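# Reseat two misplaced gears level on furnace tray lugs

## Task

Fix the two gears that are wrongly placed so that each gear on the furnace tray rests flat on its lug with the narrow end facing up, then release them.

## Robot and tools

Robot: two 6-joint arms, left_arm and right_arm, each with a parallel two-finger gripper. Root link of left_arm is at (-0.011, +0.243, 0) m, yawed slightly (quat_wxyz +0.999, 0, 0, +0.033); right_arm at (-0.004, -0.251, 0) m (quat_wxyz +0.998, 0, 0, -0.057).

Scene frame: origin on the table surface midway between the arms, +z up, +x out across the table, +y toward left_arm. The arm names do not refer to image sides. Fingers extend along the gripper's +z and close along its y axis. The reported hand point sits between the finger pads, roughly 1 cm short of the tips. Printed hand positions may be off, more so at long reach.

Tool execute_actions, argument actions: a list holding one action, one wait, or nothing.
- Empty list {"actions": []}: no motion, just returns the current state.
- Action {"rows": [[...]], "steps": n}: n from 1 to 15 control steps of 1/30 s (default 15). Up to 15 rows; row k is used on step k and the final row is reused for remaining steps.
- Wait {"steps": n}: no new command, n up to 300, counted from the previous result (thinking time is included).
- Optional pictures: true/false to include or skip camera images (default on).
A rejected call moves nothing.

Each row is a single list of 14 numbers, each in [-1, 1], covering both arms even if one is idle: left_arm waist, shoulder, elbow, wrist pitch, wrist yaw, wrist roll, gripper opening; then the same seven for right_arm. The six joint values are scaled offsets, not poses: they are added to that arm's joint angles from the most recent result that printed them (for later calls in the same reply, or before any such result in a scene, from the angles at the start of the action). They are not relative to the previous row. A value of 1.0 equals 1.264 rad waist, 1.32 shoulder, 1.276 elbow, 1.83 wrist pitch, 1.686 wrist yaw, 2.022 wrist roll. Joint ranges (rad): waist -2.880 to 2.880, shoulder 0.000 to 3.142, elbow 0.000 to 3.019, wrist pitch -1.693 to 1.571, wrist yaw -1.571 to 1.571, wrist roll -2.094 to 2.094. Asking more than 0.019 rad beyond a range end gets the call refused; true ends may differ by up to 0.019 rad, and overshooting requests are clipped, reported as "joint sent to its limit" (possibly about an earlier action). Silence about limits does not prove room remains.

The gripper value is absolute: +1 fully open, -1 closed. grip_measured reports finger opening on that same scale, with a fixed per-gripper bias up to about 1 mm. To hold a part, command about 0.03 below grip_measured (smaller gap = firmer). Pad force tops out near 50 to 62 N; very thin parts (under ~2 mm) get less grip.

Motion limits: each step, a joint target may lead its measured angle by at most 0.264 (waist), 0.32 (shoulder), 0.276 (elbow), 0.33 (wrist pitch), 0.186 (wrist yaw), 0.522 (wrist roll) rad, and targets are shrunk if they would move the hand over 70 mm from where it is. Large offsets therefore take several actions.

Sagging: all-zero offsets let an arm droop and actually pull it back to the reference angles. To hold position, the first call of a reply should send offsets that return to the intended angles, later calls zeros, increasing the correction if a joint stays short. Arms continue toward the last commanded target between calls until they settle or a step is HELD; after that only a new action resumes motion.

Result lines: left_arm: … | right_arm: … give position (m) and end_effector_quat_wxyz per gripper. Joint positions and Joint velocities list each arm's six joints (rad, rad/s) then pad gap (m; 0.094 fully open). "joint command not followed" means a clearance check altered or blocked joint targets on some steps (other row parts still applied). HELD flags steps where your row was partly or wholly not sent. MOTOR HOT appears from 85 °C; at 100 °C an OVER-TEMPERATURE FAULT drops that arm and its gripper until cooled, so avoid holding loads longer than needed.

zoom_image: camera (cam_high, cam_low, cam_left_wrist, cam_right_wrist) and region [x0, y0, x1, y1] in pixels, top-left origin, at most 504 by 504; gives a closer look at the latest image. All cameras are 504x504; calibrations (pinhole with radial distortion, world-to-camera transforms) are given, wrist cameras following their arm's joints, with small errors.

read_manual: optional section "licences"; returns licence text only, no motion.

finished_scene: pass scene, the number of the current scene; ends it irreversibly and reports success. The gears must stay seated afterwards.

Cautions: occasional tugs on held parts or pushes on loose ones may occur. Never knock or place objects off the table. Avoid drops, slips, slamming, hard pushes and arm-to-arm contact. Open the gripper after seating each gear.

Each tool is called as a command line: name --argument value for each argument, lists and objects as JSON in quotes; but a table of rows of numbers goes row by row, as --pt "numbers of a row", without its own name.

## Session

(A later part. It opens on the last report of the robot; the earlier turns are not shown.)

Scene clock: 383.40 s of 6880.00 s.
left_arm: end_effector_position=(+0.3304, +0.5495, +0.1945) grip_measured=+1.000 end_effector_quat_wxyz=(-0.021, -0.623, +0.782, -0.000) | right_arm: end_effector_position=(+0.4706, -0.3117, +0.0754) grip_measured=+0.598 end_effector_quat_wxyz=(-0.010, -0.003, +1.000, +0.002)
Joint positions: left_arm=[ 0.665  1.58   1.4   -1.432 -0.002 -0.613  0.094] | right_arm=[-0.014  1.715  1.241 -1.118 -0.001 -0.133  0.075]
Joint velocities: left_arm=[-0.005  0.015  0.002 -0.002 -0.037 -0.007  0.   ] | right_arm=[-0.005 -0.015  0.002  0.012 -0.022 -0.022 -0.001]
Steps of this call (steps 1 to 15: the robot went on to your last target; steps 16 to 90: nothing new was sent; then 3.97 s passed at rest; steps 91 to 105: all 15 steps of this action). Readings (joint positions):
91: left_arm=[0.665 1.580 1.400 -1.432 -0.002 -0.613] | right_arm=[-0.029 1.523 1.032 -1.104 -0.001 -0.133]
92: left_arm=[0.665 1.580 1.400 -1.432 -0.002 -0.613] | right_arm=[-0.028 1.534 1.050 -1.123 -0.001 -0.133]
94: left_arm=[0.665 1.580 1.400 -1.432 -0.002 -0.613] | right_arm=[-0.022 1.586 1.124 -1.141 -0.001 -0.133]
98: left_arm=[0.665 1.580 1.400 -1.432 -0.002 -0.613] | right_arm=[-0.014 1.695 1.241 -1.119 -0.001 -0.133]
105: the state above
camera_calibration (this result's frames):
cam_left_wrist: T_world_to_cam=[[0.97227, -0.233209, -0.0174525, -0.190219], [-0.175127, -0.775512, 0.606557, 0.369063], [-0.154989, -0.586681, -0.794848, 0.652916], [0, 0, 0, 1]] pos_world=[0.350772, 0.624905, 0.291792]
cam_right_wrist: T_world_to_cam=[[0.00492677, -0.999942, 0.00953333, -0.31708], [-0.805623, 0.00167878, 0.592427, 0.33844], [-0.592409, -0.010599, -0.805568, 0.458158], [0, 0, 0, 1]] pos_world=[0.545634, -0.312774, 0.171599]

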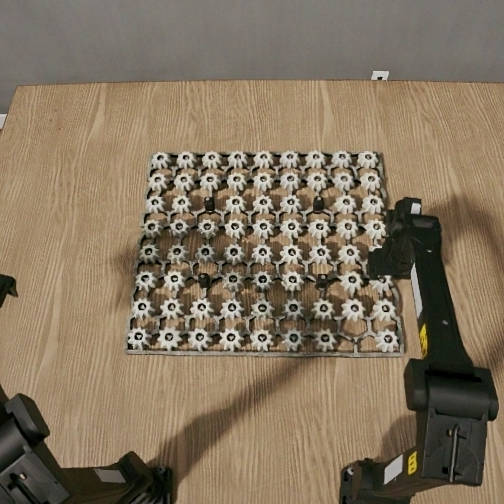

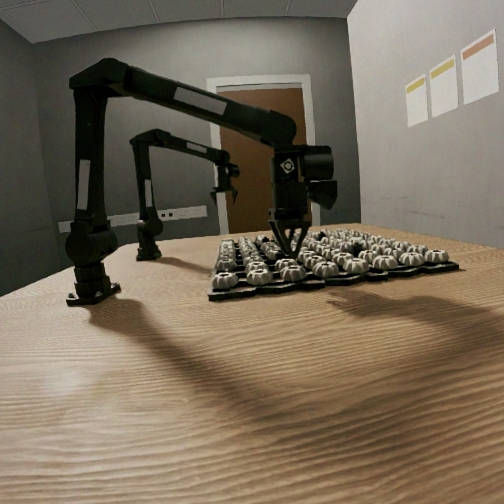

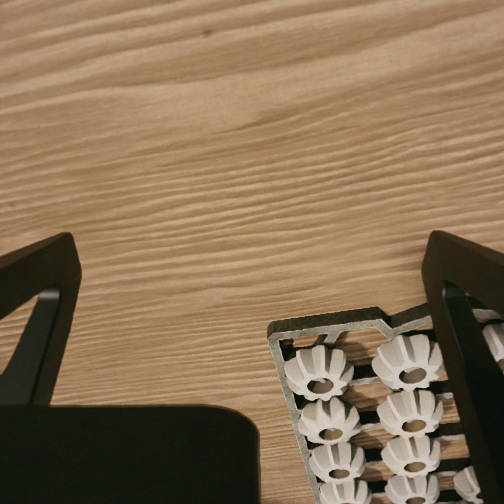

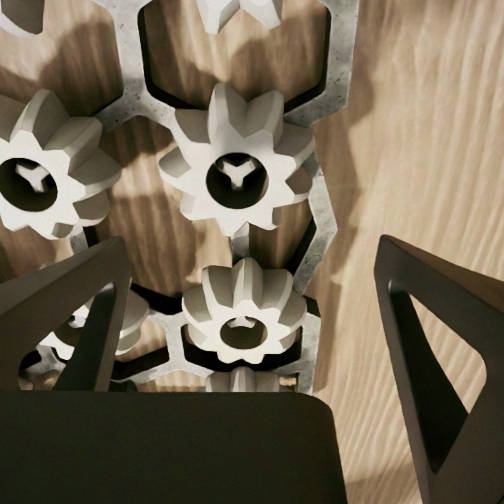

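execute_actions --actions '[{"rows":[[-0.682,-0.2,-0.3,0.1,0,0.236,0.6,-0.5,-0.2,0,-0.1,0,0,0.6]]}]' --pictures false

execute_actions --actions '[{"steps":45}]' --pictures false

Scene clock: 400.93 s of 6880.00 s.
left_arm: end_effector_position=(+0.3502, +0.2276, +0.1447) grip_measured=+0.603 end_effector_quat_wxyz=(-0.010, -0.085, +0.996, +0.003) | right_arm: end_effector_position=(+0.3331, -0.5303, +0.1920) grip_measured=+0.599 end_effector_quat_wxyz=(+0.043, +0.276, +0.960, -0.018)
Joint positions: left_arm=[-0.109  1.351  1.019 -1.26  -0.004 -0.212  0.075] | right_arm=[-0.58   1.443  1.237 -1.272 -0.002 -0.133  0.075]
Joint velocities: left_arm=[-1.958 -0.034 -0.032  0.134 -0.037  0.403  0.   ] | right_arm=[-1.597 -0.19   0.012 -0.198  0.154 -0.051  0.   ]
Steps of this call (steps 1 to 15: the robot went on to your last target; steps 16 to 90: nothing new was sent; then 14.03 s passed at rest; steps 91 to 105: all 15 steps of this action). Readings (joint positions):
91: left_arm=[0.657 1.571 1.382 -1.412 -0.005 -0.581] | right_arm=[-0.020 1.709 1.241 -1.126 -0.003 -0.133]
92: left_arm=[0.642 1.547 1.341 -1.374 -0.007 -0.539] | right_arm=[-0.030 1.700 1.239 -1.145 -0.005 -0.133]
94: left_arm=[0.577 1.487 1.239 -1.334 -0.007 -0.469] | right_arm=[-0.075 1.663 1.237 -1.181 -0.005 -0.133]
98: left_arm=[0.369 1.388 1.075 -1.294 -0.007 -0.345] | right_arm=[-0.219 1.562 1.237 -1.227 -0.005 -0.133]
105: the state above

Scene clock: 402.43 s of 6880.00 s.
left_arm: end_effector_position=(+0.3467, +0.1961, +0.1491) grip_measured=+0.603 end_effector_quat_wxyz=(-0.002, -0.010, +1.000, +0.000) | right_arm: end_effector_position=(+0.3112, -0.5484, +0.1939) grip_measured=+0.599 end_effector_quat_wxyz=(+0.037, +0.307, +0.951, -0.018)
Joint positions: left_arm=[-0.195  1.334  1.015 -1.256  0.    -0.149  0.075] | right_arm=[-0.643  1.438  1.237 -1.289  0.    -0.133  0.075]
Joint velocities: left_arm=[ 0.015 -0.005 -0.007  0.012 -0.022  0.007  0.   ] | right_arm=[ 0.005  0.005 -0.007  0.022 -0.022 -0.051  0.001]
Steps of this call (steps 1 to 30: the robot went on to your last target; steps 31 to 45: nothing new was sent). Readings (joint positions):
1: left_arm=[-0.168 1.350 1.019 -1.257 -0.001 -0.199] | right_arm=[-0.628 1.439 1.237 -1.278 0.001 -0.133]
2: left_arm=[-0.211 1.349 1.019 -1.256 0.002 -0.188] | right_arm=[-0.665 1.437 1.237 -1.282 0.003 -0.133]
4: left_arm=[-0.246 1.343 1.018 -1.256 0.003 -0.172] | right_arm=[-0.697 1.438 1.237 -1.286 0.005 -0.133]
8: left_arm=[-0.213 1.334 1.015 -1.256 0.002 -0.158] | right_arm=[-0.669 1.438 1.237 -1.289 0.003 -0.133]
45: the state above
All arms were judged still, so your last target was given up. Only a new action makes them travel on or press farther. Fingers that are still opening or closing keep moving.

Lower to hover: q2 1.387, q3 .897, q4 −1.08.

execute_actions --actions '[{"rows":[[0,0.04,-0.095,0.096,0,0,0.6,0,0,0,0,0,0,0.6]]}]'

Scene clock: 404.67 s of 6880.00 s.
left_arm: end_effector_position=(+0.3285, +0.1984, +0.0773) grip_measured=+0.603 end_effector_quat_wxyz=(-0.024, -0.010, +1.000, +0.003) | right_arm: end_effector_position=(+0.3112, -0.5484, +0.1939) grip_measured=+0.599 end_effector_quat_wxyz=(+0.037, +0.307, +0.951, -0.018)
Joint positions: left_arm=[-0.195  1.4    0.872 -1.092  0.    -0.149  0.075] | right_arm=[-0.643  1.438  1.237 -1.289  0.    -0.133  0.075]
Joint velocities: left_arm=[ 0.005  0.015 -0.007  0.027 -0.037 -0.037  0.   ] | right_arm=[-0.015 -0.024 -0.017 -0.002  0.007 -0.051 -0.001]
Steps of this call (steps 1 to 52: nothing new was sent; steps 53 to 67: all 15 steps of this action). Readings (joint positions):
53: left_arm=[-0.195 1.334 1.001 -1.226 0.000 -0.149] | right_arm=[-0.643 1.438 1.237 -1.289 0.000 -0.133]
54: left_arm=[-0.195 1.333 0.975 -1.169 0.000 -0.149] | right_arm=[-0.643 1.438 1.237 -1.289 0.000 -0.133]
56: left_arm=[-0.195 1.351 0.923 -1.113 0.000 -0.149] | right_arm=[-0.643 1.438 1.237 -1.289 0.000 -0.133]
60: left_arm=[-0.195 1.397 0.873 -1.099 0.000 -0.149] | right_arm=[-0.643 1.438 1.237 -1.289 0.000 -0.133]
67: the state above
camera_calibration (this result's frames):
cam_left_wrist: T_world_to_cam=[[0.0109394, -0.99994, 0.00109041, 0.194278], [-0.785355, -0.00791684, 0.618995, 0.214809], [-0.618949, -0.0076278, -0.785394, 0.390273], [0, 0, 0, 1]] pos_world=[0.408135, 0.198944, 0.17334]
cam_right_wrist: T_world_to_cam=[[-0.585641, -0.81021, 0.0241722, -0.269112], [-0.691202, 0.514751, 0.507219, 0.402514], [-0.423397, 0.28034, -0.861478, 0.574372], [0, 0, 0, 1]] pos_world=[0.363803, -0.586251, 0.297152]

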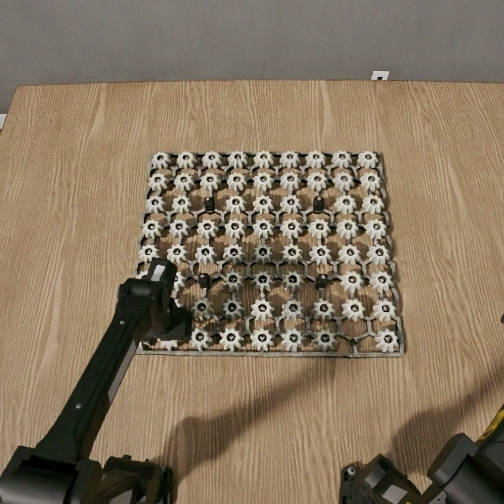

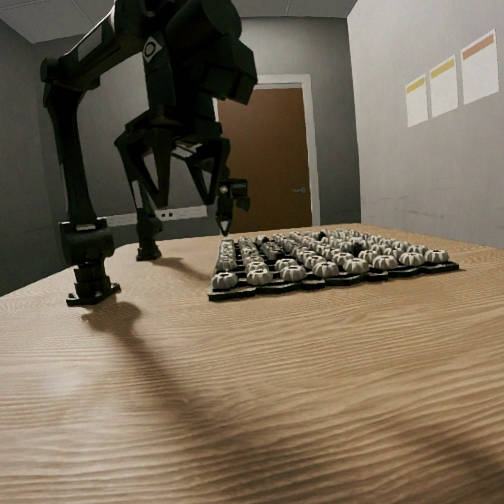

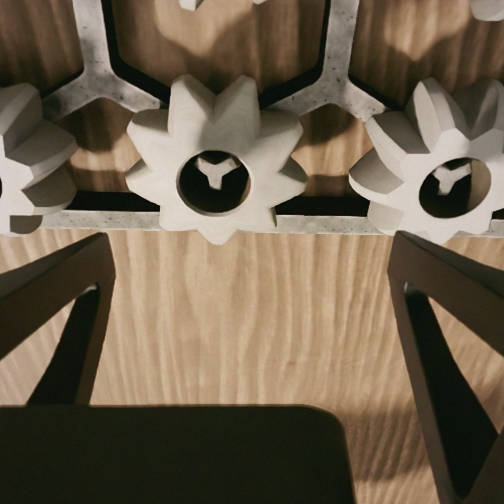

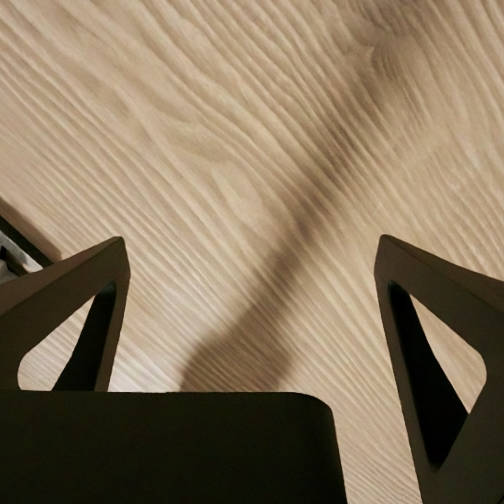

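execute_actions --actions '[{"rows":[[0.029,0,0,0.03,0,0,0.55,0,0,0,0,0,0,0.6],[0.029,0,0,0.03,0,0,0.55,0,0,0,0,0,0,0.6],[0.029,0,0,0.03,0,0,0.55,0,0,0,0,0,0,0.6],[0.029,0,0,0.03,0,0,0.55,0,0,0,0,0,0,0.6],[0.029,0.015,-0.04,0.065,0,0,0.55,0,0,0,0,0,0,0.6]]}]'

Scene clock: 414.87 s of 6880.00 s.
left_arm: end_effector_position=(+0.3274, +0.2106, +0.0517) grip_measured=+0.553 end_effector_quat_wxyz=(-0.010, -0.028, +1.000, +0.001) | right_arm: end_effector_position=(+0.3112, -0.5484, +0.1939) grip_measured=+0.599 end_effector_quat_wxyz=(+0.037, +0.307, +0.951, -0.018)
Joint positions: left_arm=[-0.16   1.417  0.811 -0.985  0.    -0.149  0.073] | right_arm=[-0.643  1.438  1.237 -1.289  0.    -0.133  0.075]
Joint velocities: left_arm=[-0.005  0.015  0.012  0.032 -0.022  0.007  0.001] | right_arm=[ 0.005 -0.005  0.007  0.017 -0.007  0.037 -0.   ]
Steps of this call (steps 1 to 15: the robot went on to your last target; steps 16 to 90: nothing new was sent; then 6.70 s passed at rest; steps 91 to 105: all 15 steps of this action). Readings (joint positions):
91: left_arm=[-0.193 1.400 0.871 -1.084 0.000 -0.149] | right_arm=[-0.643 1.438 1.237 -1.289 0.000 -0.133]
92: left_arm=[-0.188 1.400 0.870 -1.071 0.000 -0.149] | right_arm=[-0.643 1.438 1.237 -1.289 0.000 -0.133]
94: left_arm=[-0.173 1.400 0.869 -1.055 0.000 -0.149] | right_arm=[-0.643 1.438 1.237 -1.289 0.000 -0.133]
98: left_arm=[-0.160 1.405 0.832 -0.992 0.000 -0.149] | right_arm=[-0.643 1.438 1.237 -1.289 0.000 -0.133]
105: the state above
camera_calibration (this result's frames):
cam_left_wrist: T_world_to_cam=[[0.0459334, -0.998932, 0.0050106, 0.194617], [-0.80168, -0.0338697, 0.596793, 0.241775], [-0.595986, -0.0314296, -0.80238, 0.367973], [0, 0, 0, 1]] pos_world=[0.404194, 0.214163, 0.149989]
cam_right_wrist: T_world_to_cam=[[-0.585641, -0.81021, 0.0241722, -0.269112], [-0.691202, 0.514751, 0.507219, 0.402514], [-0.423397, 0.28034, -0.861478, 0.574372], [0, 0, 0, 1]] pos_world=[0.363803, -0.586251, 0.297152]

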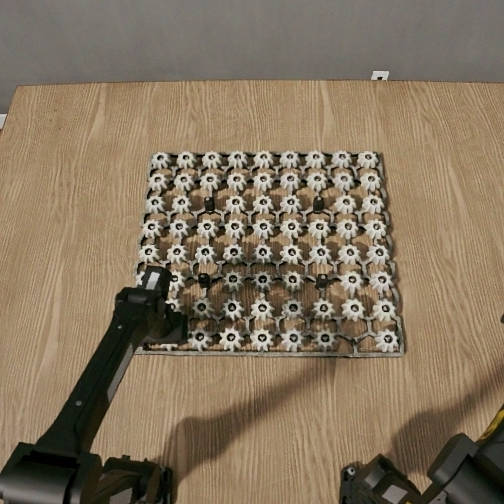

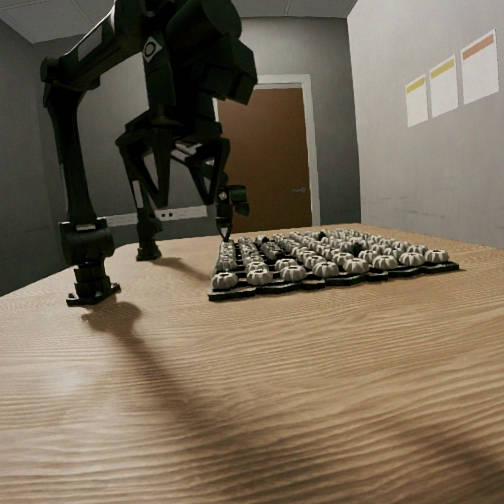

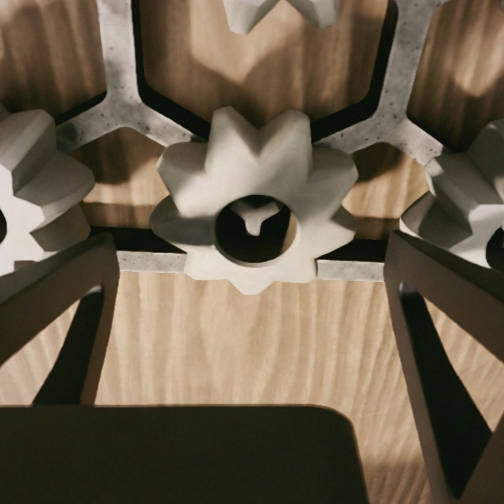

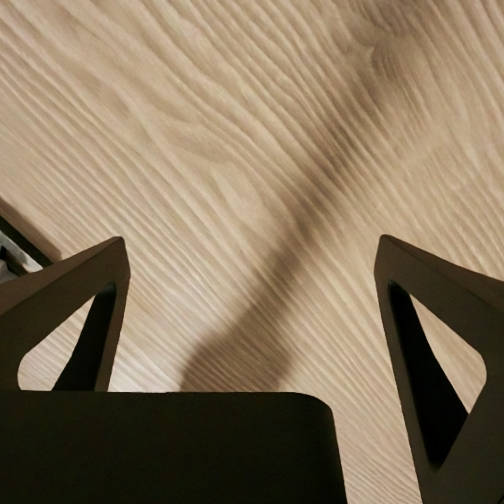

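execute_actions --actions '[{"rows":[[0,0,0,0.02,0,0,0.38,0,0,0,0,0,0,0.6],[0,0,0,0.02,0,0,0.38,0,0,0,0,0,0,0.6],[0,0,0,0.02,0,0,0.38,0,0,0,0,0,0,0.6],[0,0,0,0.02,0,0,0.38,0,0,0,0,0,0,0.6],[0,0.032,0,0.03,0,0,0.38,0,0,0,0,0,0,0.6]]}]'

Scene clock: 420.07 s of 6880.00 s.
left_arm: end_effector_position=(+0.3339, +0.2100, +0.0381) grip_measured=+0.383 end_effector_quat_wxyz=(-0.010, -0.028, +1.000, +0.001) | right_arm: end_effector_position=(+0.3112, -0.5484, +0.1939) grip_measured=+0.599 end_effector_quat_wxyz=(+0.037, +0.307, +0.951, -0.018)
Joint positions: left_arm=[-0.16   1.458  0.81  -0.942  0.    -0.149  0.065] | right_arm=[-0.643  1.438  1.237 -1.289  0.    -0.133  0.075]
Joint velocities: left_arm=[-0.015  0.005 -0.007 -0.012  0.007  0.037  0.   ] | right_arm=[-0.005 -0.005 -0.017  0.002 -0.022 -0.066  0.   ]
Steps of this call (steps 1 to 15: the robot went on to your last target; steps 16 to 90: nothing new was sent; then 1.70 s passed at rest; steps 91 to 105: all 15 steps of this action). Readings (joint positions):
91: left_arm=[-0.160 1.417 0.811 -0.980 0.000 -0.149] | right_arm=[-0.643 1.438 1.237 -1.289 0.000 -0.133]
92: left_arm=[-0.160 1.417 0.810 -0.973 0.000 -0.149] | right_arm=[-0.643 1.438 1.237 -1.289 0.000 -0.133]
94: left_arm=[-0.160 1.417 0.810 -0.964 0.000 -0.149] | right_arm=[-0.643 1.438 1.237 -1.289 0.000 -0.133]
98: left_arm=[-0.160 1.439 0.810 -0.944 0.000 -0.149] | right_arm=[-0.643 1.438 1.237 -1.289 0.000 -0.133]
105: the state above
camera_calibration (this result's frames):
cam_left_wrist: T_world_to_cam=[[0.0459256, -0.998931, 0.00522242, 0.193776], [-0.802586, -0.033785, 0.595579, 0.255443], [-0.594766, -0.0315437, -0.80328, 0.360497], [0, 0, 0, 1]] pos_world=[0.410527, 0.21357, 0.136431]
cam_right_wrist: T_world_to_cam=[[-0.585641, -0.81021, 0.0241722, -0.269112], [-0.691202, 0.514751, 0.507219, 0.402514], [-0.423397, 0.28034, -0.861478, 0.574372], [0, 0, 0, 1]] pos_world=[0.363803, -0.586251, 0.297152]

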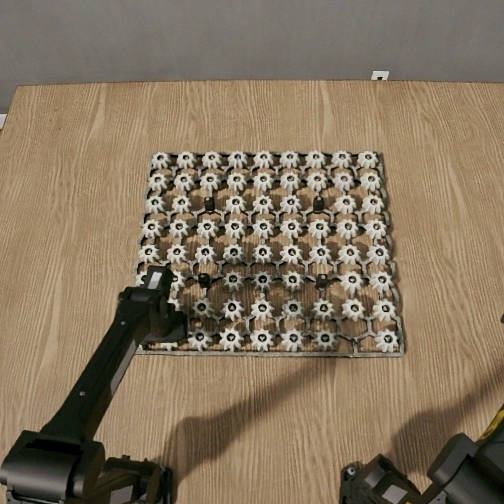

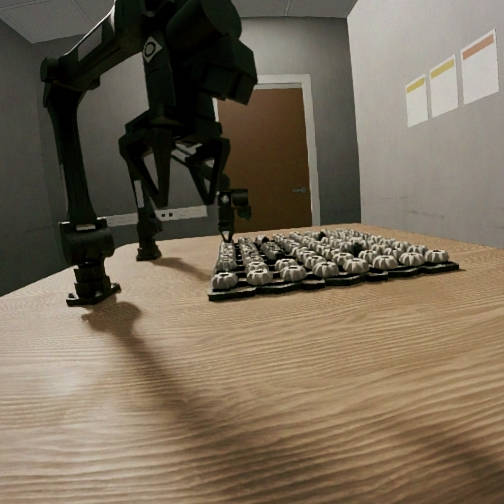

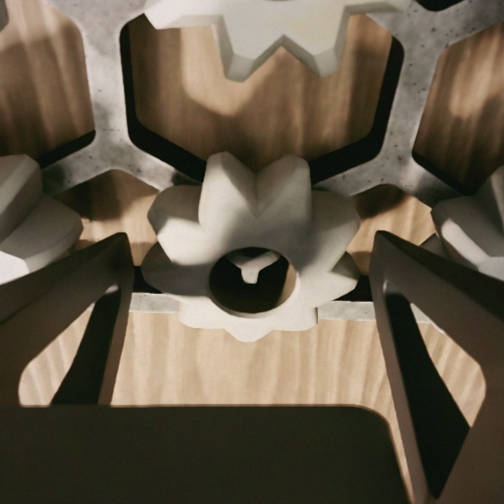

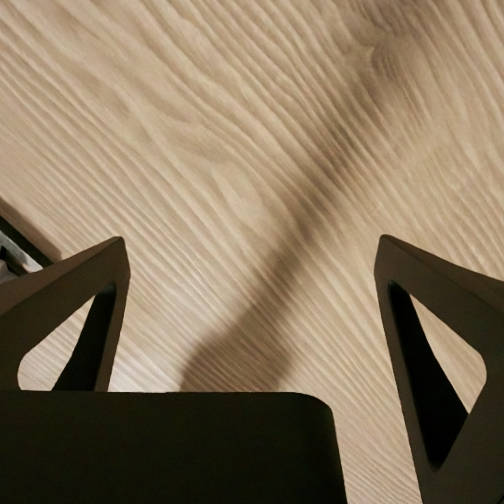

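execute_actions --actions '[{"rows":[[0,0.027,0,0.018,0,0,0.38,0,0,0,0,0,0,0.6],[0,0.027,0,0.018,0,0,0.38,0,0,0,0,0,0,0.6],[0,0.027,0,0.018,0,0,0.38,0,0,0,0,0,0,0.6],[0,0.027,0,0.018,0,0,0.38,0,0,0,0,0,0,0.6],[0,0.027,0,0.018,0,0,0.38,0,0,0,0,0,0,0.6],[0,0.027,0,0.018,0,0,0.38,0,0,0,0,0,0,0.6],[0,0.027,0,0.018,0,0,0.38,0,0,0,0,0,0,0.6],[0,0.027,0,0.018,0,0,0.38,0,0,0,0,0,0,0.6],[0,0.027,0,0.018,0,0,0.12,0,0,0,0,0,0,0.6]]}]'

Scene clock: 425.40 s of 6880.00 s.
left_arm: end_effector_position=(+0.3352, +0.2099, +0.0270) grip_measured=+0.205 end_effector_quat_wxyz=(-0.015, -0.028, +0.999, +0.002) | right_arm: end_effector_position=(+0.3112, -0.5484, +0.1939) grip_measured=+0.599 end_effector_quat_wxyz=(+0.037, +0.307, +0.951, -0.018)
Joint positions: left_arm=[-0.16   1.489  0.807 -0.919 -0.    -0.149  0.057] | right_arm=[-0.643  1.438  1.237 -1.289  0.    -0.133  0.075]
Joint velocities: left_arm=[-0.005 -0.024 -0.002 -0.017 -0.022  0.037 -0.001] | right_arm=[ 0.005 -0.005 -0.007 -0.002 -0.007 -0.007  0.   ]
Steps of this call (steps 1 to 15: the robot went on to your last target; steps 16 to 90: nothing new was sent; then 1.83 s passed at rest; steps 91 to 105: all 15 steps of this action). Readings (joint positions):
91: left_arm=[-0.160 1.459 0.809 -0.938 0.000 -0.149] | right_arm=[-0.643 1.438 1.237 -1.289 0.000 -0.133]
92: left_arm=[-0.160 1.463 0.809 -0.932 0.000 -0.149] | right_arm=[-0.643 1.438 1.237 -1.289 0.000 -0.133]
94: left_arm=[-0.160 1.475 0.809 -0.923 0.000 -0.149] | right_arm=[-0.643 1.438 1.237 -1.289 0.000 -0.133]
98: left_arm=[-0.160 1.489 0.808 -0.920 0.000 -0.149] | right_arm=[-0.643 1.438 1.237 -1.289 0.000 -0.133]
105: the state above
camera_calibration (this result's frames):
cam_left_wrist: T_world_to_cam=[[0.0459643, -0.998938, 0.00325593, 0.193756], [-0.79577, -0.0346452, 0.604607, 0.260775], [-0.603852, -0.0303813, -0.796517, 0.354979], [0, 0, 0, 1]] pos_world=[0.412966, 0.21337, 0.124449]
cam_right_wrist: T_world_to_cam=[[-0.585641, -0.81021, 0.0241722, -0.269112], [-0.691202, 0.514751, 0.507219, 0.402514], [-0.423397, 0.28034, -0.861478, 0.574372], [0, 0, 0, 1]] pos_world=[0.363803, -0.586251, 0.297152]

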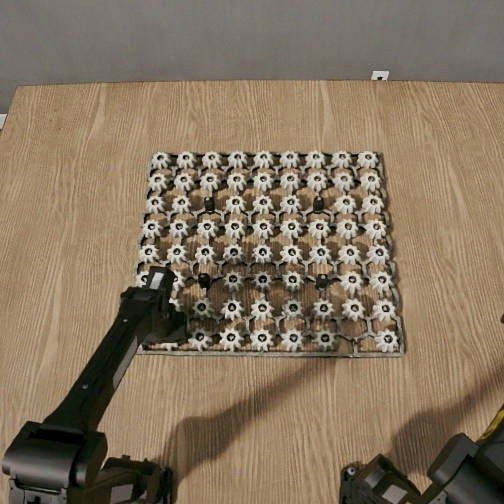

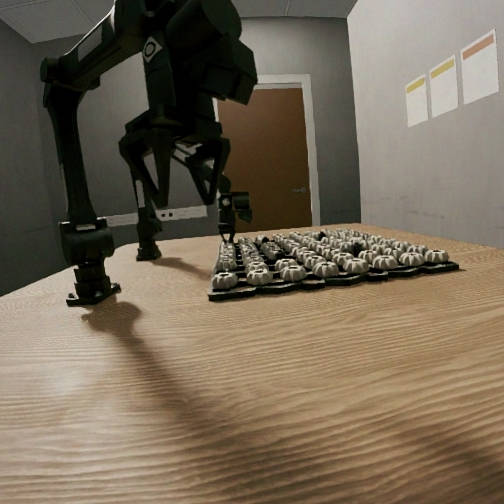

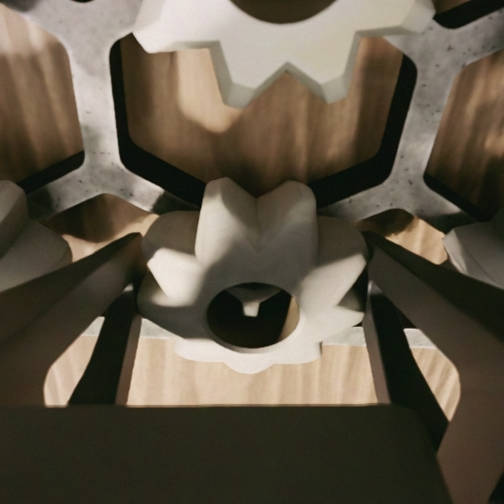

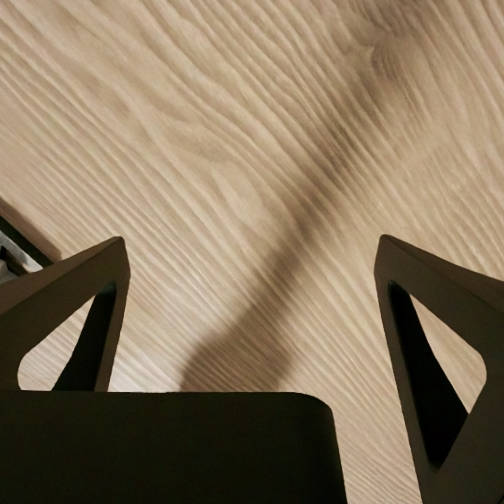

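execute_actions --actions '[{"rows":[[0,-0.04,0,-0.03,0,0,0.16,0,0,0,0,0,0,0.6],[0,-0.04,0,-0.03,0,0,0.16,0,0,0,0,0,0,0.6],[0,-0.08,0.04,-0.08,0,0,0.16,0,0,0,0,0,0,0.6],[0,-0.08,0.08,-0.12,0,0,0.16,0,0,0,0,0,0,0.6],[0,-0.08,0.1,-0.13,0,0,0.16,0,0,0,0,0,0,0.6],[0.1,-0.08,0.1,-0.13,0,0,0.16,0,0,0,0,0,0,0.6],[0.2,-0.08,0.1,-0.13,0,0,0.16,0,0,0,0,0,0,0.6],[0.3,-0.08,0.1,-0.13,0,0,0.16,0,0,0,0,0,0,0.6],[0.4,-0.08,0.1,-0.13,0,0,0.16,0,0,0,0,0,0,0.6],[0.5,-0.08,0.1,-0.13,0,0,0.16,0,0,0,0,0,0,0.6],[0.6,-0.08,0.1,-0.13,0,0,0.16,0,0,0,0,0,0,0.6],[0.68,-0.08,0.1,-0.13,0,0,0.16,0,0,0,0,0,0,0.6]]}]'

Scene clock: 450.83 s of 6880.00 s.
left_arm: end_effector_position=(+0.2961, +0.3795, +0.0780) grip_measured=+0.205 end_effector_quat_wxyz=(-0.042, -0.282, +0.959, -0.008) | right_arm: end_effector_position=(+0.3112, -0.5484, +0.1939) grip_measured=+0.599 end_effector_quat_wxyz=(+0.037, +0.307, +0.951, -0.018)
Joint positions: left_arm=[ 0.356  1.407  0.879 -1.128  0.005 -0.149  0.057] | right_arm=[-0.643  1.438  1.237 -1.289  0.    -0.133  0.075]
Joint velocities: left_arm=[ 2.046 -0.005 -0.032 -0.012 -0.125  0.022  0.   ] | right_arm=[-0.005  0.005 -0.002 -0.012 -0.051  0.022  0.   ]
Steps of this call (steps 1 to 15: the robot went on to your last target; steps 16 to 90: nothing new was sent; then 21.93 s passed at rest; steps 91 to 105: all 15 steps of this action). Readings (joint positions):
91: left_arm=[-0.160 1.488 0.807 -0.925 -0.000 -0.149] | right_arm=[-0.643 1.438 1.237 -1.289 0.000 -0.133]
92: left_arm=[-0.160 1.485 0.806 -0.931 -0.001 -0.149] | right_arm=[-0.643 1.438 1.237 -1.289 0.000 -0.133]
94: left_arm=[-0.160 1.472 0.819 -0.972 -0.001 -0.149] | right_arm=[-0.643 1.438 1.237 -1.289 0.000 -0.133]
98: left_arm=[-0.090 1.425 0.874 -1.102 0.012 -0.149] | right_arm=[-0.643 1.438 1.237 -1.289 0.000 -0.133]
105: the state above
camera_calibration (this result's frames):
cam_left_wrist: T_world_to_cam=[[0.53331, -0.84592, 0.000626813, 0.162596], [-0.645241, -0.406312, 0.646973, 0.297879], [-0.547033, -0.345442, -0.762512, 0.477265], [0, 0, 0, 1]] pos_world=[0.366569, 0.423442, 0.171099]
cam_right_wrist: T_world_to_cam=[[-0.585641, -0.81021, 0.0241722, -0.269112], [-0.691202, 0.514751, 0.507219, 0.402514], [-0.423397, 0.28034, -0.861478, 0.574372], [0, 0, 0, 1]] pos_world=[0.363803, -0.586251, 0.297152]

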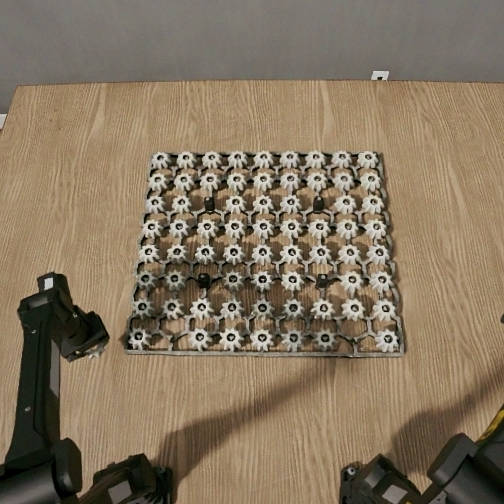

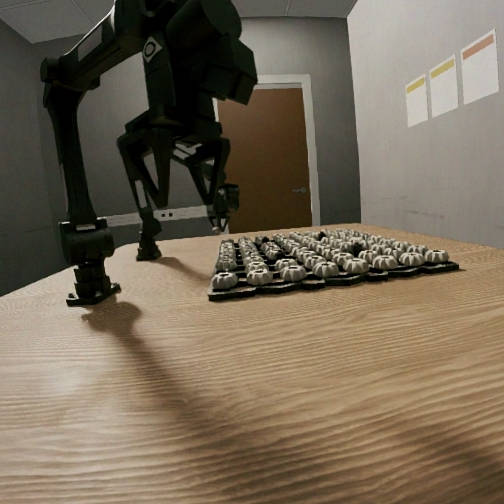

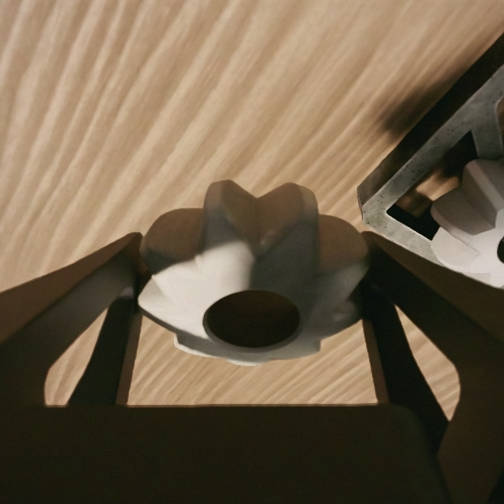

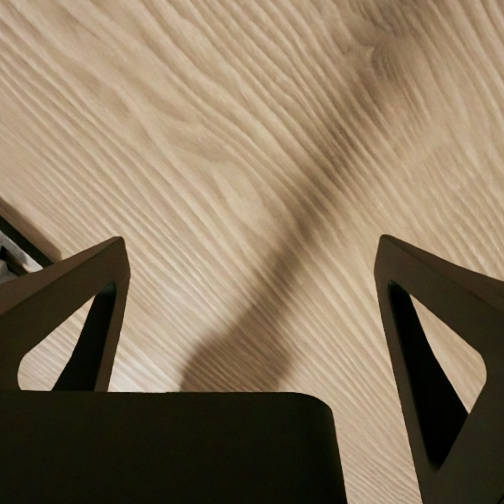

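execute_actions --actions '[{"rows":[[0.27,0,0,-0.1,0,0,0.16,0,0,0,0,0,0,0.6],[0.27,0.03,0,-0.2,0,0,0.16,0,0,0,0,0,0,0.6],[0.27,0.06,0,-0.2,0,0,0.16,0,0,0,0,0,0,0.6],[0.27,0.1,0,-0.2,0,0,0.16,0,0,0,0,0,0,0.6],[0.27,0.146,0.016,-0.2,0,0,0.16,0,0,0,0,0,0,0.6]]}]'

Scene clock: 454.50 s of 6880.00 s.
left_arm: end_effector_position=(+0.1623, +0.4081, +0.0480) grip_measured=+0.205 end_effector_quat_wxyz=(-0.309, -0.417, +0.849, -0.098) | right_arm: end_effector_position=(+0.3112, -0.5484, +0.1939) grip_measured=+0.599 end_effector_quat_wxyz=(+0.037, +0.307, +0.951, -0.018)
Joint positions: left_arm=[ 0.697  1.631  0.874 -1.474  0.001 -0.149  0.057] | right_arm=[-0.643  1.438  1.237 -1.289  0.    -0.133  0.075]
Joint velocities: left_arm=[-0.015 -0.073 -0.002 -0.002  0.007 -0.051  0.   ] | right_arm=[ 0.005 -0.005  0.002  0.012  0.037  0.007 -0.   ]
Steps of this call (steps 1 to 30: the robot went on to your last target; steps 31 to 90: nothing new was sent; then 0.17 s passed at rest; steps 91 to 105: all 15 steps of this action). Readings (joint positions):
91: left_arm=[0.697 1.407 0.880 -1.167 -0.001 -0.149] | right_arm=[-0.643 1.438 1.237 -1.289 0.000 -0.133]
92: left_arm=[0.697 1.411 0.884 -1.232 0.000 -0.149] | right_arm=[-0.643 1.438 1.237 -1.289 0.000 -0.133]
94: left_arm=[0.697 1.436 0.879 -1.393 0.001 -0.149] | right_arm=[-0.643 1.438 1.237 -1.289 0.000 -0.133]
98: left_arm=[0.697 1.582 0.874 -1.474 0.001 -0.149] | right_arm=[-0.643 1.438 1.237 -1.289 0.000 -0.133]
105: the state above
camera_calibration (this result's frames):
cam_left_wrist: T_world_to_cam=[[0.768022, -0.635593, -0.0785101, 0.137983], [-0.128619, -0.273175, 0.953327, 0.0896083], [-0.627376, -0.722078, -0.291553, 0.535221], [0, 0, 0, 1]] pos_world=[0.241335, 0.498651, 0.0814524]
cam_right_wrist: T_world_to_cam=[[-0.585641, -0.81021, 0.0241722, -0.269112], [-0.691202, 0.514751, 0.507219, 0.402514], [-0.423397, 0.28034, -0.861478, 0.574372], [0, 0, 0, 1]] pos_world=[0.363803, -0.586251, 0.297152]

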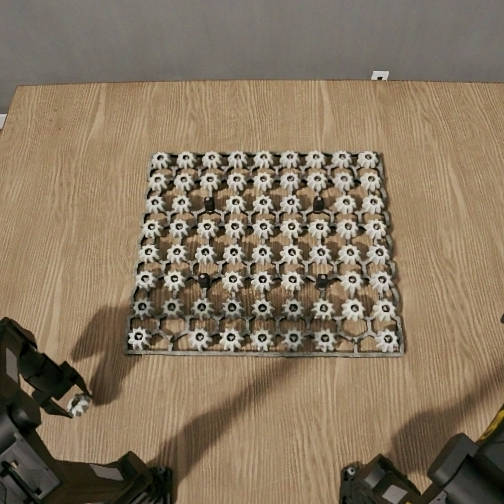

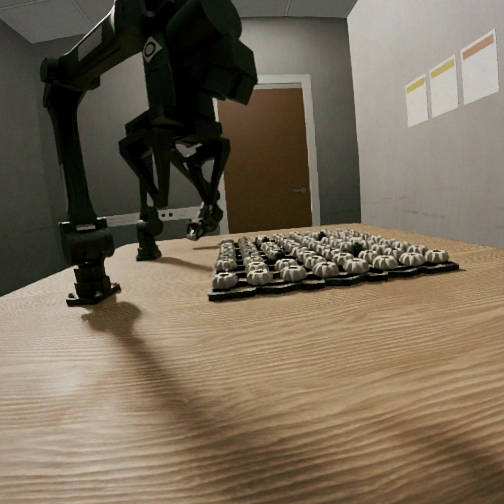

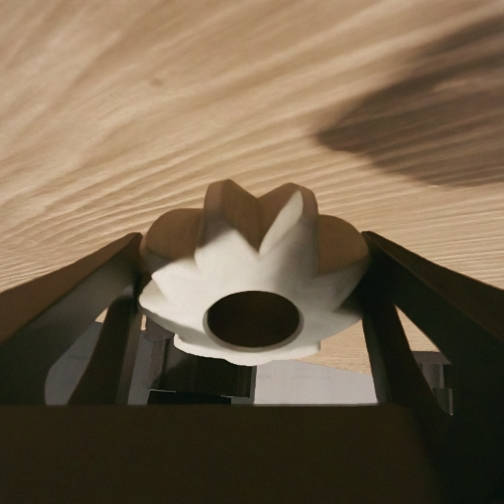

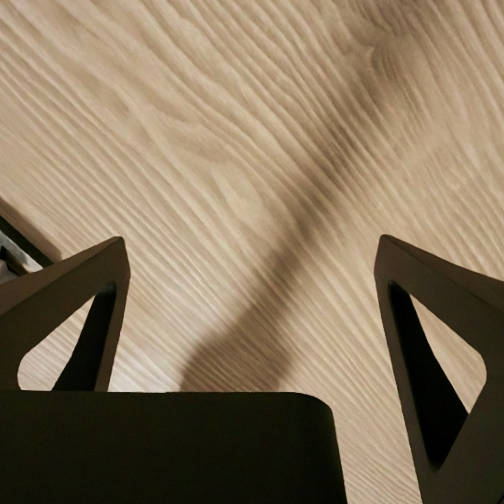

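execute_actions --actions '[{"rows":[[0,0,0,-0.105,0,0,0.16,0,0,0,0,0,0,0.6],[0,0,0,-0.105,0,0,0.16,0,0,0,0,0,0,0.6],[0,0,0,-0.105,0,0,0.16,0,0,0,0,0,0,0.6],[0,0,0,-0.105,0,0,0.16,0,0,0,0,0,0,0.6],[0,0,0,-0.105,0,0,0.16,0,0,0,0,0,0,0.6],[0,0,0,-0.105,0,0,0.16,0,0,0,0,0,0,0.6],[0,0,0,-0.105,0,0,0.16,0,0,0,0,0,0,0.6],[0,0,0,-0.105,0,0,0.6,0,0,0,0,0,0,0.6]]}]'

Scene clock: 459.00 s of 6880.00 s.
left_arm: end_effector_position=(+0.1361, +0.3829, +0.0767) grip_measured=+0.597 end_effector_quat_wxyz=(-0.391, -0.402, +0.819, -0.124) | right_arm: end_effector_position=(+0.3112, -0.5484, +0.1939) grip_measured=+0.599 end_effector_quat_wxyz=(+0.037, +0.307, +0.951, -0.018)
Joint positions: left_arm=[ 0.697  1.629  0.863 -1.649  0.001 -0.149  0.075] | right_arm=[-0.643  1.438  1.237 -1.289  0.    -0.133  0.075]
Joint velocities: left_arm=[ 0.005  0.015 -0.012  0.007 -0.037 -0.051  0.001] | right_arm=[-0.015 -0.005  0.002  0.012  0.051 -0.022 -0.   ]
Steps of this call (steps 1 to 15: the robot went on to your last target; steps 16 to 90: nothing new was sent; then 1.00 s passed at rest; steps 91 to 105: all 15 steps of this action). Readings (joint positions):
91: left_arm=[0.697 1.627 0.875 -1.495 0.001 -0.149] | right_arm=[-0.643 1.438 1.237 -1.289 0.000 -0.133]
92: left_arm=[0.697 1.629 0.876 -1.541 0.001 -0.149] | right_arm=[-0.643 1.438 1.237 -1.289 0.000 -0.133]
94: left_arm=[0.697 1.629 0.868 -1.610 0.001 -0.149] | right_arm=[-0.643 1.438 1.237 -1.289 0.000 -0.133]
98: left_arm=[0.697 1.629 0.863 -1.638 0.001 -0.149] | right_arm=[-0.643 1.438 1.237 -1.289 0.000 -0.133]
105: the state above
camera_calibration (this result's frames):
cam_left_wrist: T_world_to_cam=[[0.75621, -0.646915, -0.0982185, 0.151856], [0.00118736, -0.148749, 0.988874, -0.016016], [-0.654328, -0.747913, -0.111717, 0.508726], [0, 0, 0, 1]] pos_world=[0.218058, 0.476338, 0.0875863]
cam_right_wrist: T_world_to_cam=[[-0.585641, -0.81021, 0.0241722, -0.269112], [-0.691202, 0.514751, 0.507219, 0.402514], [-0.423397, 0.28034, -0.861478, 0.574372], [0, 0, 0, 1]] pos_world=[0.363803, -0.586251, 0.297152]

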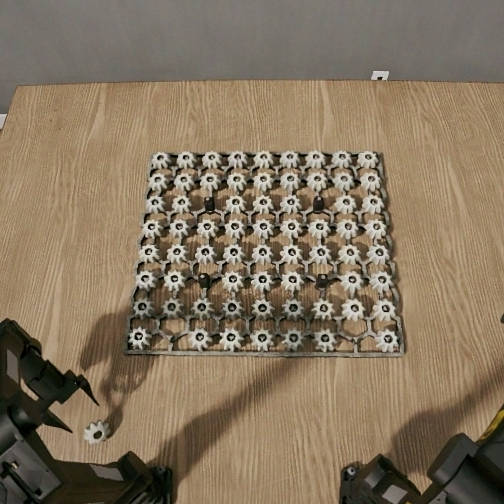

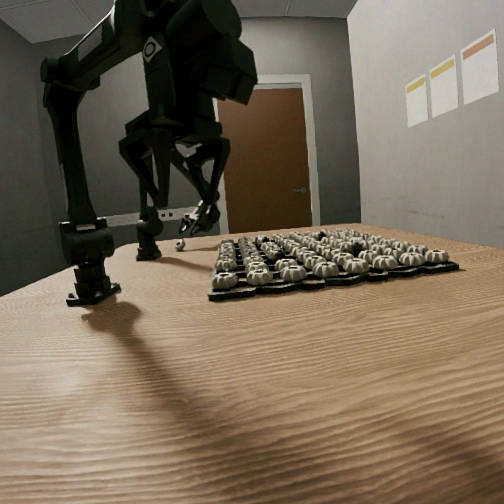

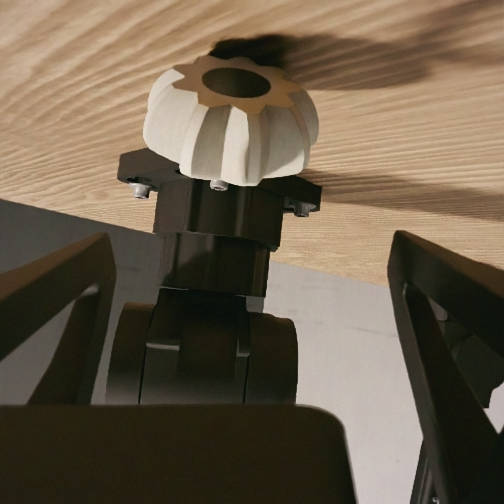

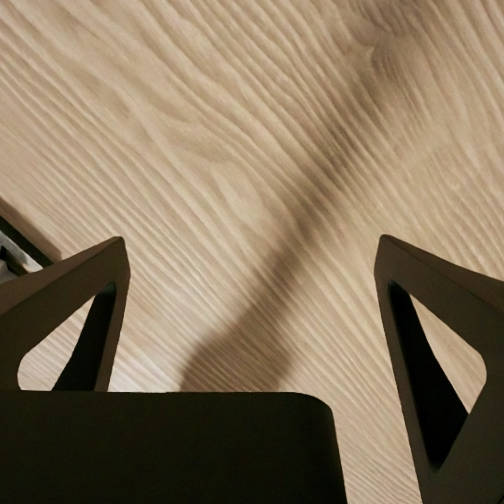

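Tumbling. Look.

execute_actions --actions '[{"rows":[[0,-0.06,0,0,0,0,0.6,0,0,0,0,0,0,0.6]]}]'

Scene clock: 460.83 s of 6880.00 s.
left_arm: end_effector_position=(+0.1376, +0.3844, +0.0897) grip_measured=+0.597 end_effector_quat_wxyz=(-0.360, -0.408, +0.831, -0.115) | right_arm: end_effector_position=(+0.3112, -0.5484, +0.1939) grip_measured=+0.599 end_effector_quat_wxyz=(+0.037, +0.307, +0.951, -0.018)
Joint positions: left_arm=[ 0.697  1.555  0.859 -1.649  0.001 -0.149  0.075] | right_arm=[-0.643  1.438  1.237 -1.289  0.    -0.133  0.075]
Joint velocities: left_arm=[ 0.015  0.005  0.002  0.012  0.051  0.037 -0.001] | right_arm=[ 0.005 -0.005  0.002 -0.002 -0.037 -0.037 -0.   ]
Steps of this call (steps 1 to 15: the robot went on to your last target; steps 16 to 40: nothing new was sent; steps 41 to 55: all 15 steps of this action). Readings (joint positions):
41: left_arm=[0.697 1.625 0.863 -1.649 0.001 -0.149] | right_arm=[-0.643 1.438 1.237 -1.289 0.000 -0.133]
42: left_arm=[0.697 1.617 0.861 -1.649 0.001 -0.149] | right_arm=[-0.643 1.438 1.237 -1.289 0.000 -0.133]
44: left_arm=[0.697 1.590 0.859 -1.649 0.001 -0.149] | right_arm=[-0.643 1.438 1.237 -1.289 0.000 -0.133]
48: left_arm=[0.697 1.556 0.859 -1.649 0.001 -0.149] | right_arm=[-0.643 1.438 1.237 -1.289 0.000 -0.133]
55: the state above
camera_calibration (this result's frames):
cam_left_wrist: T_world_to_cam=[[0.761033, -0.642292, -0.0910454, 0.149842], [-0.0489679, -0.196825, 0.979215, -0.0024008], [-0.646862, -0.740757, -0.181242, 0.514708], [0, 0, 0, 1]] pos_world=[0.218793, 0.477043, 0.10928]
cam_right_wrist: T_world_to_cam=[[-0.585641, -0.81021, 0.0241722, -0.269112], [-0.691202, 0.514751, 0.507219, 0.402514], [-0.423397, 0.28034, -0.861478, 0.574372], [0, 0, 0, 1]] pos_world=[0.363803, -0.586251, 0.297152]

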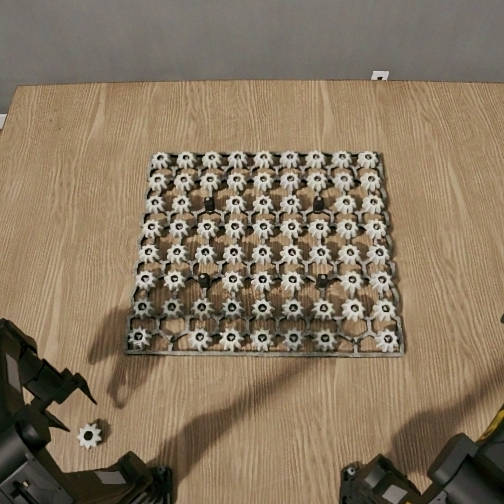

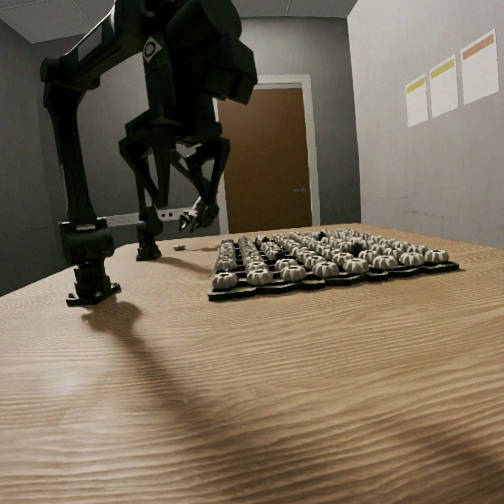

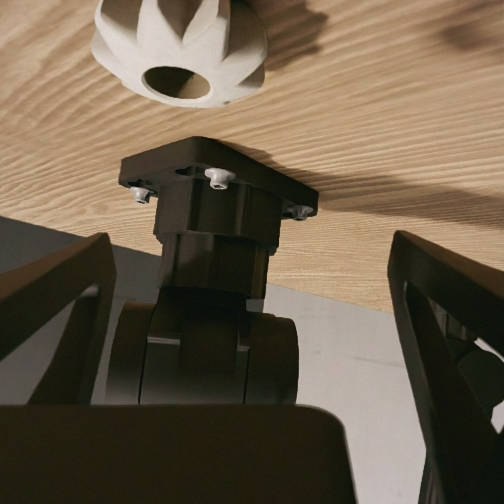

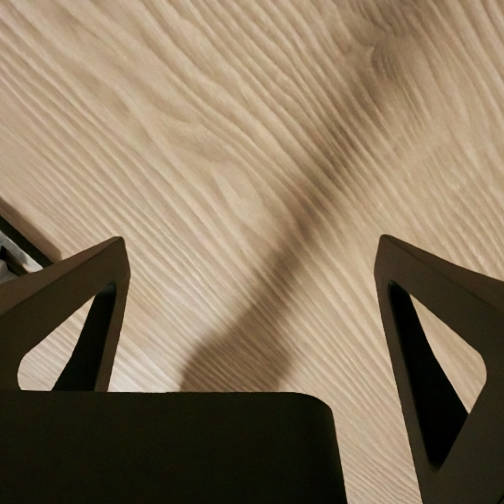

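execute_actions --actions '[{"rows":[[0,-0.2,0,0,0,0,0.6,0,0,0,0,0,0,0.6],[0,-0.2,0,0,0,0,0.6,0,0,0,0,0,0,0.6],[0,-0.3,-0.05,0.05,0,0,0.6,0,0,0,0,0,0,0.6],[0.05,-0.4,-0.1,0.1,0,0,0.6,0,0,0,0,0,0,0.6],[0.1,-0.5,-0.15,0.1,0,0,0.6,0,0,0,0,0,0,0.6],[0.13,-0.557,-0.2,0.15,0,0,0.6,0,0,0,0,0,0,0.6],[0.13,-0.557,-0.277,0.215,0,0,0.6,0,0,0,0,0,0,0.6]]}]' --pictures false

execute_actions --actions '[{"steps":30}]'

Scene clock: 471.57 s of 6880.00 s.
left_arm: end_effector_position=(+0.0883, +0.3768, +0.0871) grip_measured=+0.597 end_effector_quat_wxyz=(-0.007, -0.516, +0.856, -0.003) | right_arm: end_effector_position=(+0.3112, -0.5484, +0.1939) grip_measured=+0.599 end_effector_quat_wxyz=(+0.037, +0.307, +0.951, -0.018)
Joint positions: left_arm=[ 0.869  0.8    0.49  -1.276 -0.001 -0.149  0.075] | right_arm=[-0.643  1.438  1.237 -1.289  0.    -0.133  0.075]
Joint velocities: left_arm=[-0.015  0.503 -0.012  0.193  0.022 -0.051 -0.001] | right_arm=[ 0.005 -0.015  0.002  0.002  0.081 -0.007 -0.   ]
Steps of this call (steps 1 to 15: the robot went on to your last target; steps 16 to 90: nothing new was sent; then 7.23 s passed at rest; steps 91 to 105: all 15 steps of this action). Readings (joint positions):
91: left_arm=[0.697 1.539 0.858 -1.646 0.001 -0.149] | right_arm=[-0.643 1.438 1.237 -1.289 0.000 -0.133]
92: left_arm=[0.697 1.503 0.850 -1.642 0.001 -0.149] | right_arm=[-0.643 1.438 1.237 -1.289 0.000 -0.133]
94: left_arm=[0.702 1.354 0.813 -1.582 0.001 -0.149] | right_arm=[-0.643 1.438 1.237 -1.289 0.000 -0.133]
98: left_arm=[0.835 0.908 0.618 -1.357 0.001 -0.149] | right_arm=[-0.643 1.438 1.237 -1.289 0.000 -0.133]
105: the state above

Scene clock: 472.57 s of 6880.00 s.
left_arm: end_effector_position=(+0.0889, +0.3777, +0.0834) grip_measured=+0.597 end_effector_quat_wxyz=(-0.015, -0.516, +0.856, -0.006) | right_arm: end_effector_position=(+0.3112, -0.5484, +0.1939) grip_measured=+0.599 end_effector_quat_wxyz=(+0.037, +0.307, +0.951, -0.018)
Joint positions: left_arm=[ 0.869  0.826  0.49  -1.266 -0.001 -0.149  0.075] | right_arm=[-0.643  1.438  1.237 -1.289  0.    -0.133  0.075]
Joint velocities: left_arm=[-0.005 -0.015  0.017  0.007  0.022  0.037 -0.001] | right_arm=[-0.005 -0.005 -0.017  0.007 -0.037 -0.037 -0.   ]
Steps of this call (steps 1 to 30: the robot went on to your last target). Readings (joint positions):
1: left_arm=[0.869 0.814 0.490 -1.270 -0.001 -0.149] | right_arm=[-0.643 1.438 1.237 -1.289 0.000 -0.133]
2: left_arm=[0.869 0.822 0.490 -1.269 -0.001 -0.149] | right_arm=[-0.643 1.438 1.237 -1.289 0.000 -0.133]
4: left_arm=[0.869 0.826 0.490 -1.266 -0.001 -0.149] | right_arm=[-0.643 1.438 1.237 -1.289 0.000 -0.133]
8: left_arm=[0.869 0.826 0.490 -1.266 -0.001 -0.149] | right_arm=[-0.643 1.438 1.237 -1.289 0.000 -0.133]
30: the state above
All arms were judged still, so your last target was given up. Only a new action makes them travel on or press farther. Fingers that are still opening or closing keep moving.
camera_calibration (this result's frames):
cam_left_wrist: T_world_to_cam=[[0.879678, -0.475561, 0.0027724, 0.100685], [-0.38007, -0.699513, 0.605168, 0.250589], [-0.285855, -0.533407, -0.796093, 0.417974], [0, 0, 0, 1]] pos_world=[0.126151, 0.446122, 0.180818]
cam_right_wrist: T_world_to_cam=[[-0.585641, -0.81021, 0.0241722, -0.269112], [-0.691202, 0.514751, 0.507219, 0.402514], [-0.423397, 0.28034, -0.861478, 0.574372], [0, 0, 0, 1]] pos_world=[0.363803, -0.586251, 0.297152]

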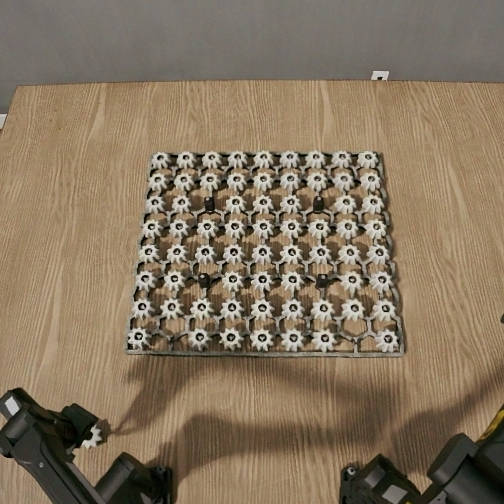

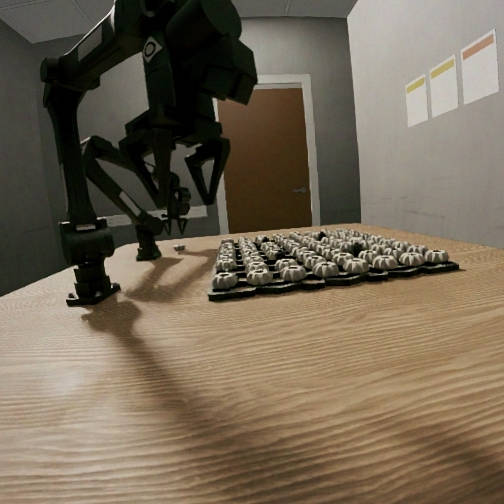

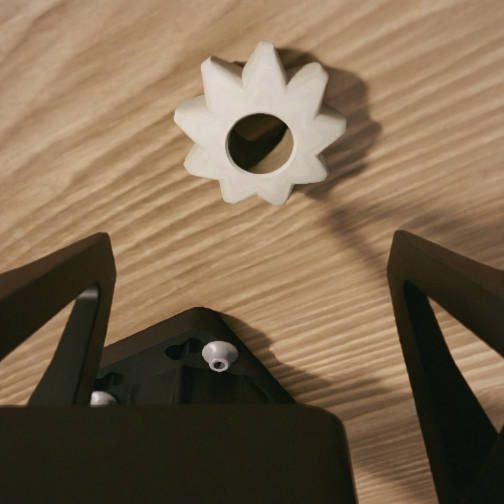

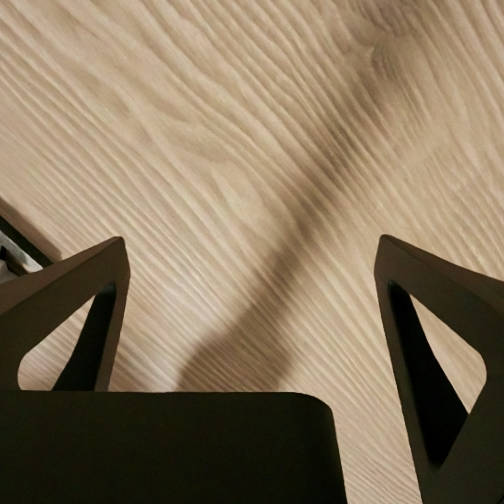

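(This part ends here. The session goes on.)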